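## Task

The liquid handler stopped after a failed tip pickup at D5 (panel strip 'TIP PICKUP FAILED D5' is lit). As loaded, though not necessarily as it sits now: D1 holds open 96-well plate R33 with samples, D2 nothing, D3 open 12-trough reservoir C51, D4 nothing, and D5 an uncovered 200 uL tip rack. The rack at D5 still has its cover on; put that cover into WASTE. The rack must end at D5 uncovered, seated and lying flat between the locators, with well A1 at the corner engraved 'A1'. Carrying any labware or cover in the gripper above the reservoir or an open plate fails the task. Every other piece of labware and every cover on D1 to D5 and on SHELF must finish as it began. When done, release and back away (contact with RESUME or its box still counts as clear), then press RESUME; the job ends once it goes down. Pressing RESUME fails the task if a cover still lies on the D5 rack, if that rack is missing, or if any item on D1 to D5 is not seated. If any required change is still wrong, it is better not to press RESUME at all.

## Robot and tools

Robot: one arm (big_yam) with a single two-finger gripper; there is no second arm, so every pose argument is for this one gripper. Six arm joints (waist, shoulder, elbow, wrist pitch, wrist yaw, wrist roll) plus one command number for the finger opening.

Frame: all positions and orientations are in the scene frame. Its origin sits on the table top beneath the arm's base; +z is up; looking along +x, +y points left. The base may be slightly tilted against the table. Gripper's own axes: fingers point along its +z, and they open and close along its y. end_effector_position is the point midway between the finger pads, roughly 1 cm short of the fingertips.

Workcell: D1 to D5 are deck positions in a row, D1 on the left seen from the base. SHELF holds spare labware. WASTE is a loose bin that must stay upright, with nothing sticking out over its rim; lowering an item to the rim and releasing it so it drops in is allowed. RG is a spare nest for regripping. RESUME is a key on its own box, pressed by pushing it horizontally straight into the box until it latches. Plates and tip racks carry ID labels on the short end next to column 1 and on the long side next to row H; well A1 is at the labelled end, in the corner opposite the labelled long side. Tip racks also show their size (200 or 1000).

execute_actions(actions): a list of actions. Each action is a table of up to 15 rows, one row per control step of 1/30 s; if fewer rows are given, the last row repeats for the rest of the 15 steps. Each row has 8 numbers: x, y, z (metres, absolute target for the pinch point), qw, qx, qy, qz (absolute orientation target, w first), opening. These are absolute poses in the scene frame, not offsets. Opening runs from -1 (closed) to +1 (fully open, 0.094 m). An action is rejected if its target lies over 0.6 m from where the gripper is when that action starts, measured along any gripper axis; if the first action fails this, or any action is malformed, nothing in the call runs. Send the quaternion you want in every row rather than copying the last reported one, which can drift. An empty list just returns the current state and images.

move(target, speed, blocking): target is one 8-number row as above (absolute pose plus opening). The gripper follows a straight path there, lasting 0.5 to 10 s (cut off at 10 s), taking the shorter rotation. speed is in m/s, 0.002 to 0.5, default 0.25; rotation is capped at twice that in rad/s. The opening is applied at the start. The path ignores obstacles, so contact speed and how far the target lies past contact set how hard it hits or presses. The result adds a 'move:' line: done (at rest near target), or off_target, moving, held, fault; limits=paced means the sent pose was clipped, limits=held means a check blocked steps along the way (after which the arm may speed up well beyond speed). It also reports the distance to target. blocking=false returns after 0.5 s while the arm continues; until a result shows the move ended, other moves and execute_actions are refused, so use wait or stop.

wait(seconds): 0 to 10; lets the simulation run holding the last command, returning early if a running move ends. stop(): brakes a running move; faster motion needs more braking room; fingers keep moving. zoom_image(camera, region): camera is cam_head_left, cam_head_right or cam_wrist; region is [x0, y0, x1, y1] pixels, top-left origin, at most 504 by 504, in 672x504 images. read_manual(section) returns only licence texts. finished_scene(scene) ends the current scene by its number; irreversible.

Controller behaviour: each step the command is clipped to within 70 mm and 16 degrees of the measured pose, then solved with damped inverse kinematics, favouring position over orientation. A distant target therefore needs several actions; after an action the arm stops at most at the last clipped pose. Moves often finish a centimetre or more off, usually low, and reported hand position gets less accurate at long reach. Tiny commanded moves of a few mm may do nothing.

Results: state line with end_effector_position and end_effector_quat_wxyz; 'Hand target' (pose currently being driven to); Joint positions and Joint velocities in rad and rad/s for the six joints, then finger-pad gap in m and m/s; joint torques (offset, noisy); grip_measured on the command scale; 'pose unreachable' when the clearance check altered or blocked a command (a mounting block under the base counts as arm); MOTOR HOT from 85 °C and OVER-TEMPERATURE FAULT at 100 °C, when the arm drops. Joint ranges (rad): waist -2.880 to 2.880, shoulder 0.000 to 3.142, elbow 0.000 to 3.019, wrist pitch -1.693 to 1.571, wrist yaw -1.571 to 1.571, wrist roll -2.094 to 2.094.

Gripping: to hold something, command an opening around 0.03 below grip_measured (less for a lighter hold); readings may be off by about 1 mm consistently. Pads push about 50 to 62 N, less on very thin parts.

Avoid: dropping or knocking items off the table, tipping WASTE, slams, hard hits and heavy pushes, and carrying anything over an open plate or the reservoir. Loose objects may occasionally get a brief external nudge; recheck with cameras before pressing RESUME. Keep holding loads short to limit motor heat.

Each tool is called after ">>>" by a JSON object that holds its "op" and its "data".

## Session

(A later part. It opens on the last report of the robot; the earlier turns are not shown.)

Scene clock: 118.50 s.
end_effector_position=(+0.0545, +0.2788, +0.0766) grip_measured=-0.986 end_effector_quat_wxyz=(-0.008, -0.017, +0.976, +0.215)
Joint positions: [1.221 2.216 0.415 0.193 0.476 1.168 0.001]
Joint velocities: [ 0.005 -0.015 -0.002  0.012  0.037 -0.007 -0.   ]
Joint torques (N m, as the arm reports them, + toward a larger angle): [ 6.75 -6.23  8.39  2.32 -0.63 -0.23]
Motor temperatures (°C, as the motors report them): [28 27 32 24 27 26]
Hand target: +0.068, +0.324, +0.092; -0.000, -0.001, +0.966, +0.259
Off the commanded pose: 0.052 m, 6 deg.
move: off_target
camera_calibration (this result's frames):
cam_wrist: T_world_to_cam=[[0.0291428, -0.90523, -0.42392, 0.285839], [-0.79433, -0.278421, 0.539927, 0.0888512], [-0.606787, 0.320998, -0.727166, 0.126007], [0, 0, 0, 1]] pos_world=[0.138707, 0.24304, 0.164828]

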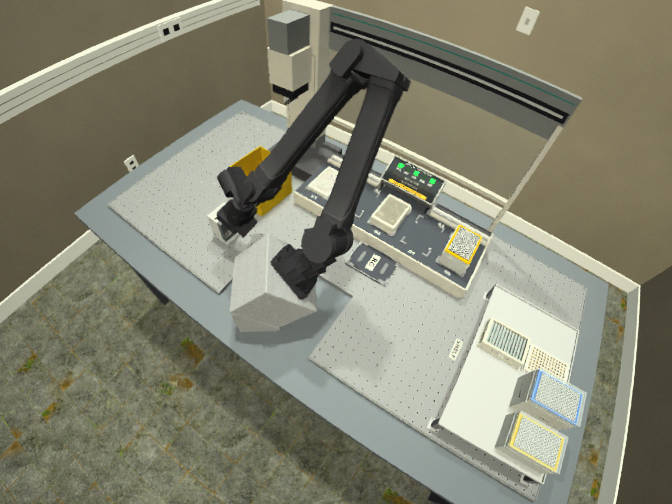

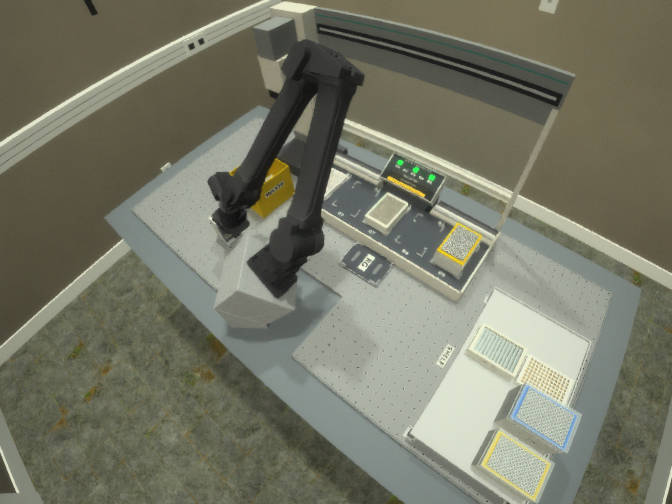

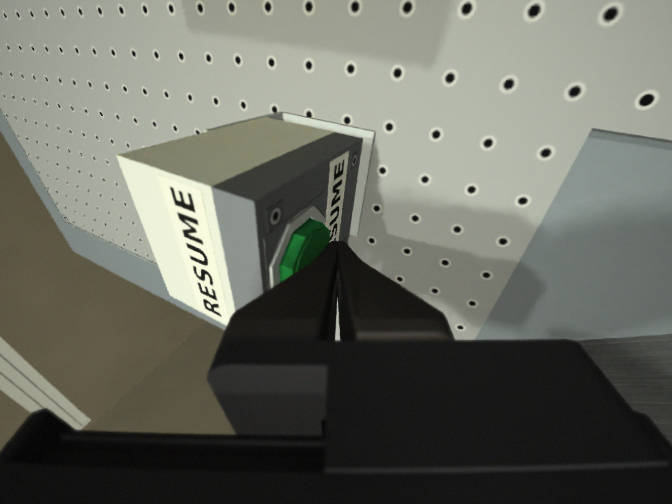

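>>> {"op": "execute_actions", "data": {"actions": [[[0.072,0.327,0.096,0,0,0.96,0.28,-1],[0.075,0.33,0.1,0,0,0.955,0.296,-1],[0.078,0.334,0.104,0,0,0.954,0.3,-1]],[[0.078,0.338,0.104,0,0,0.954,0.3,-1]]]}}

Scene clock: 126.83 s.
end_effector_position=(+0.0550, +0.2828, +0.0774) grip_measured=-0.987 end_effector_quat_wxyz=(-0.013, -0.031, +0.972, +0.233)
Joint positions: [1.204 2.216 0.405 0.242 0.449 1.108 0.001]
Joint velocities: [ 0.005  0.015  0.007 -0.002  0.007  0.037  0.   ]
Joint torques (N m, as the arm reports them, + toward a larger angle): [ 5.91 -9.42  6.68  3.73 -0.65 -0.28]
Motor temperatures (°C, as the motors report them): [28 26 32 25 27 26]
camera_calibration (this result's frames):
cam_wrist: T_world_to_cam=[[0.0551187, -0.887941, -0.456642, 0.285984], [-0.783932, -0.32173, 0.530981, 0.102207], [-0.618395, 0.32871, -0.713819, 0.123044], [0, 0, 0, 1]] pos_world=[0.14045, 0.246374, 0.164153]
The task's run has ended: the event that ends the task has happened.

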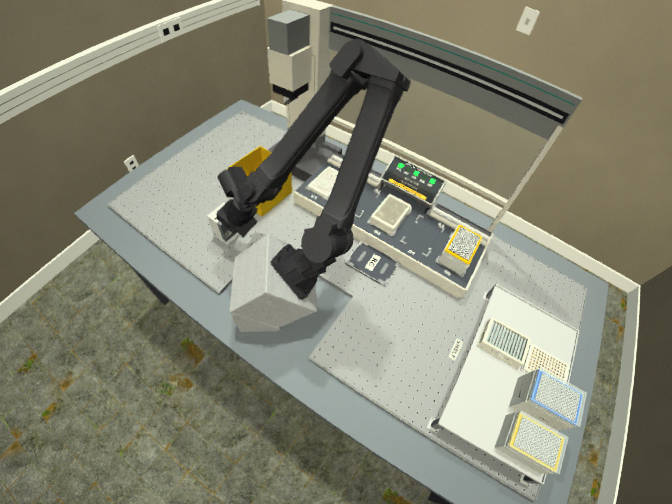

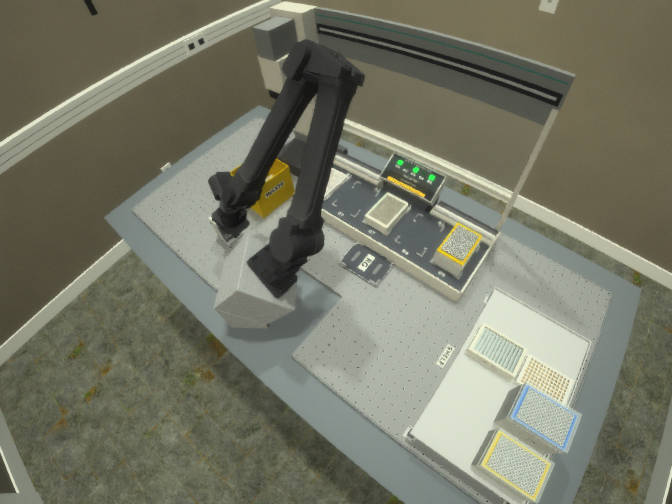

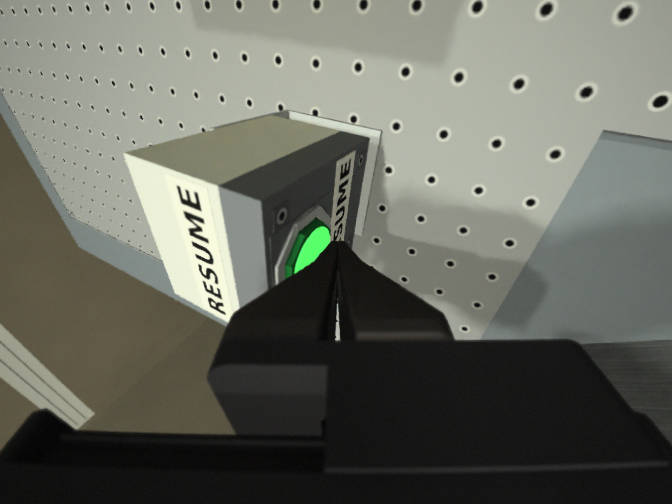

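>>> {"op": "finished_scene", "data": {"scene": 2}}

The scene is finished: the task was done.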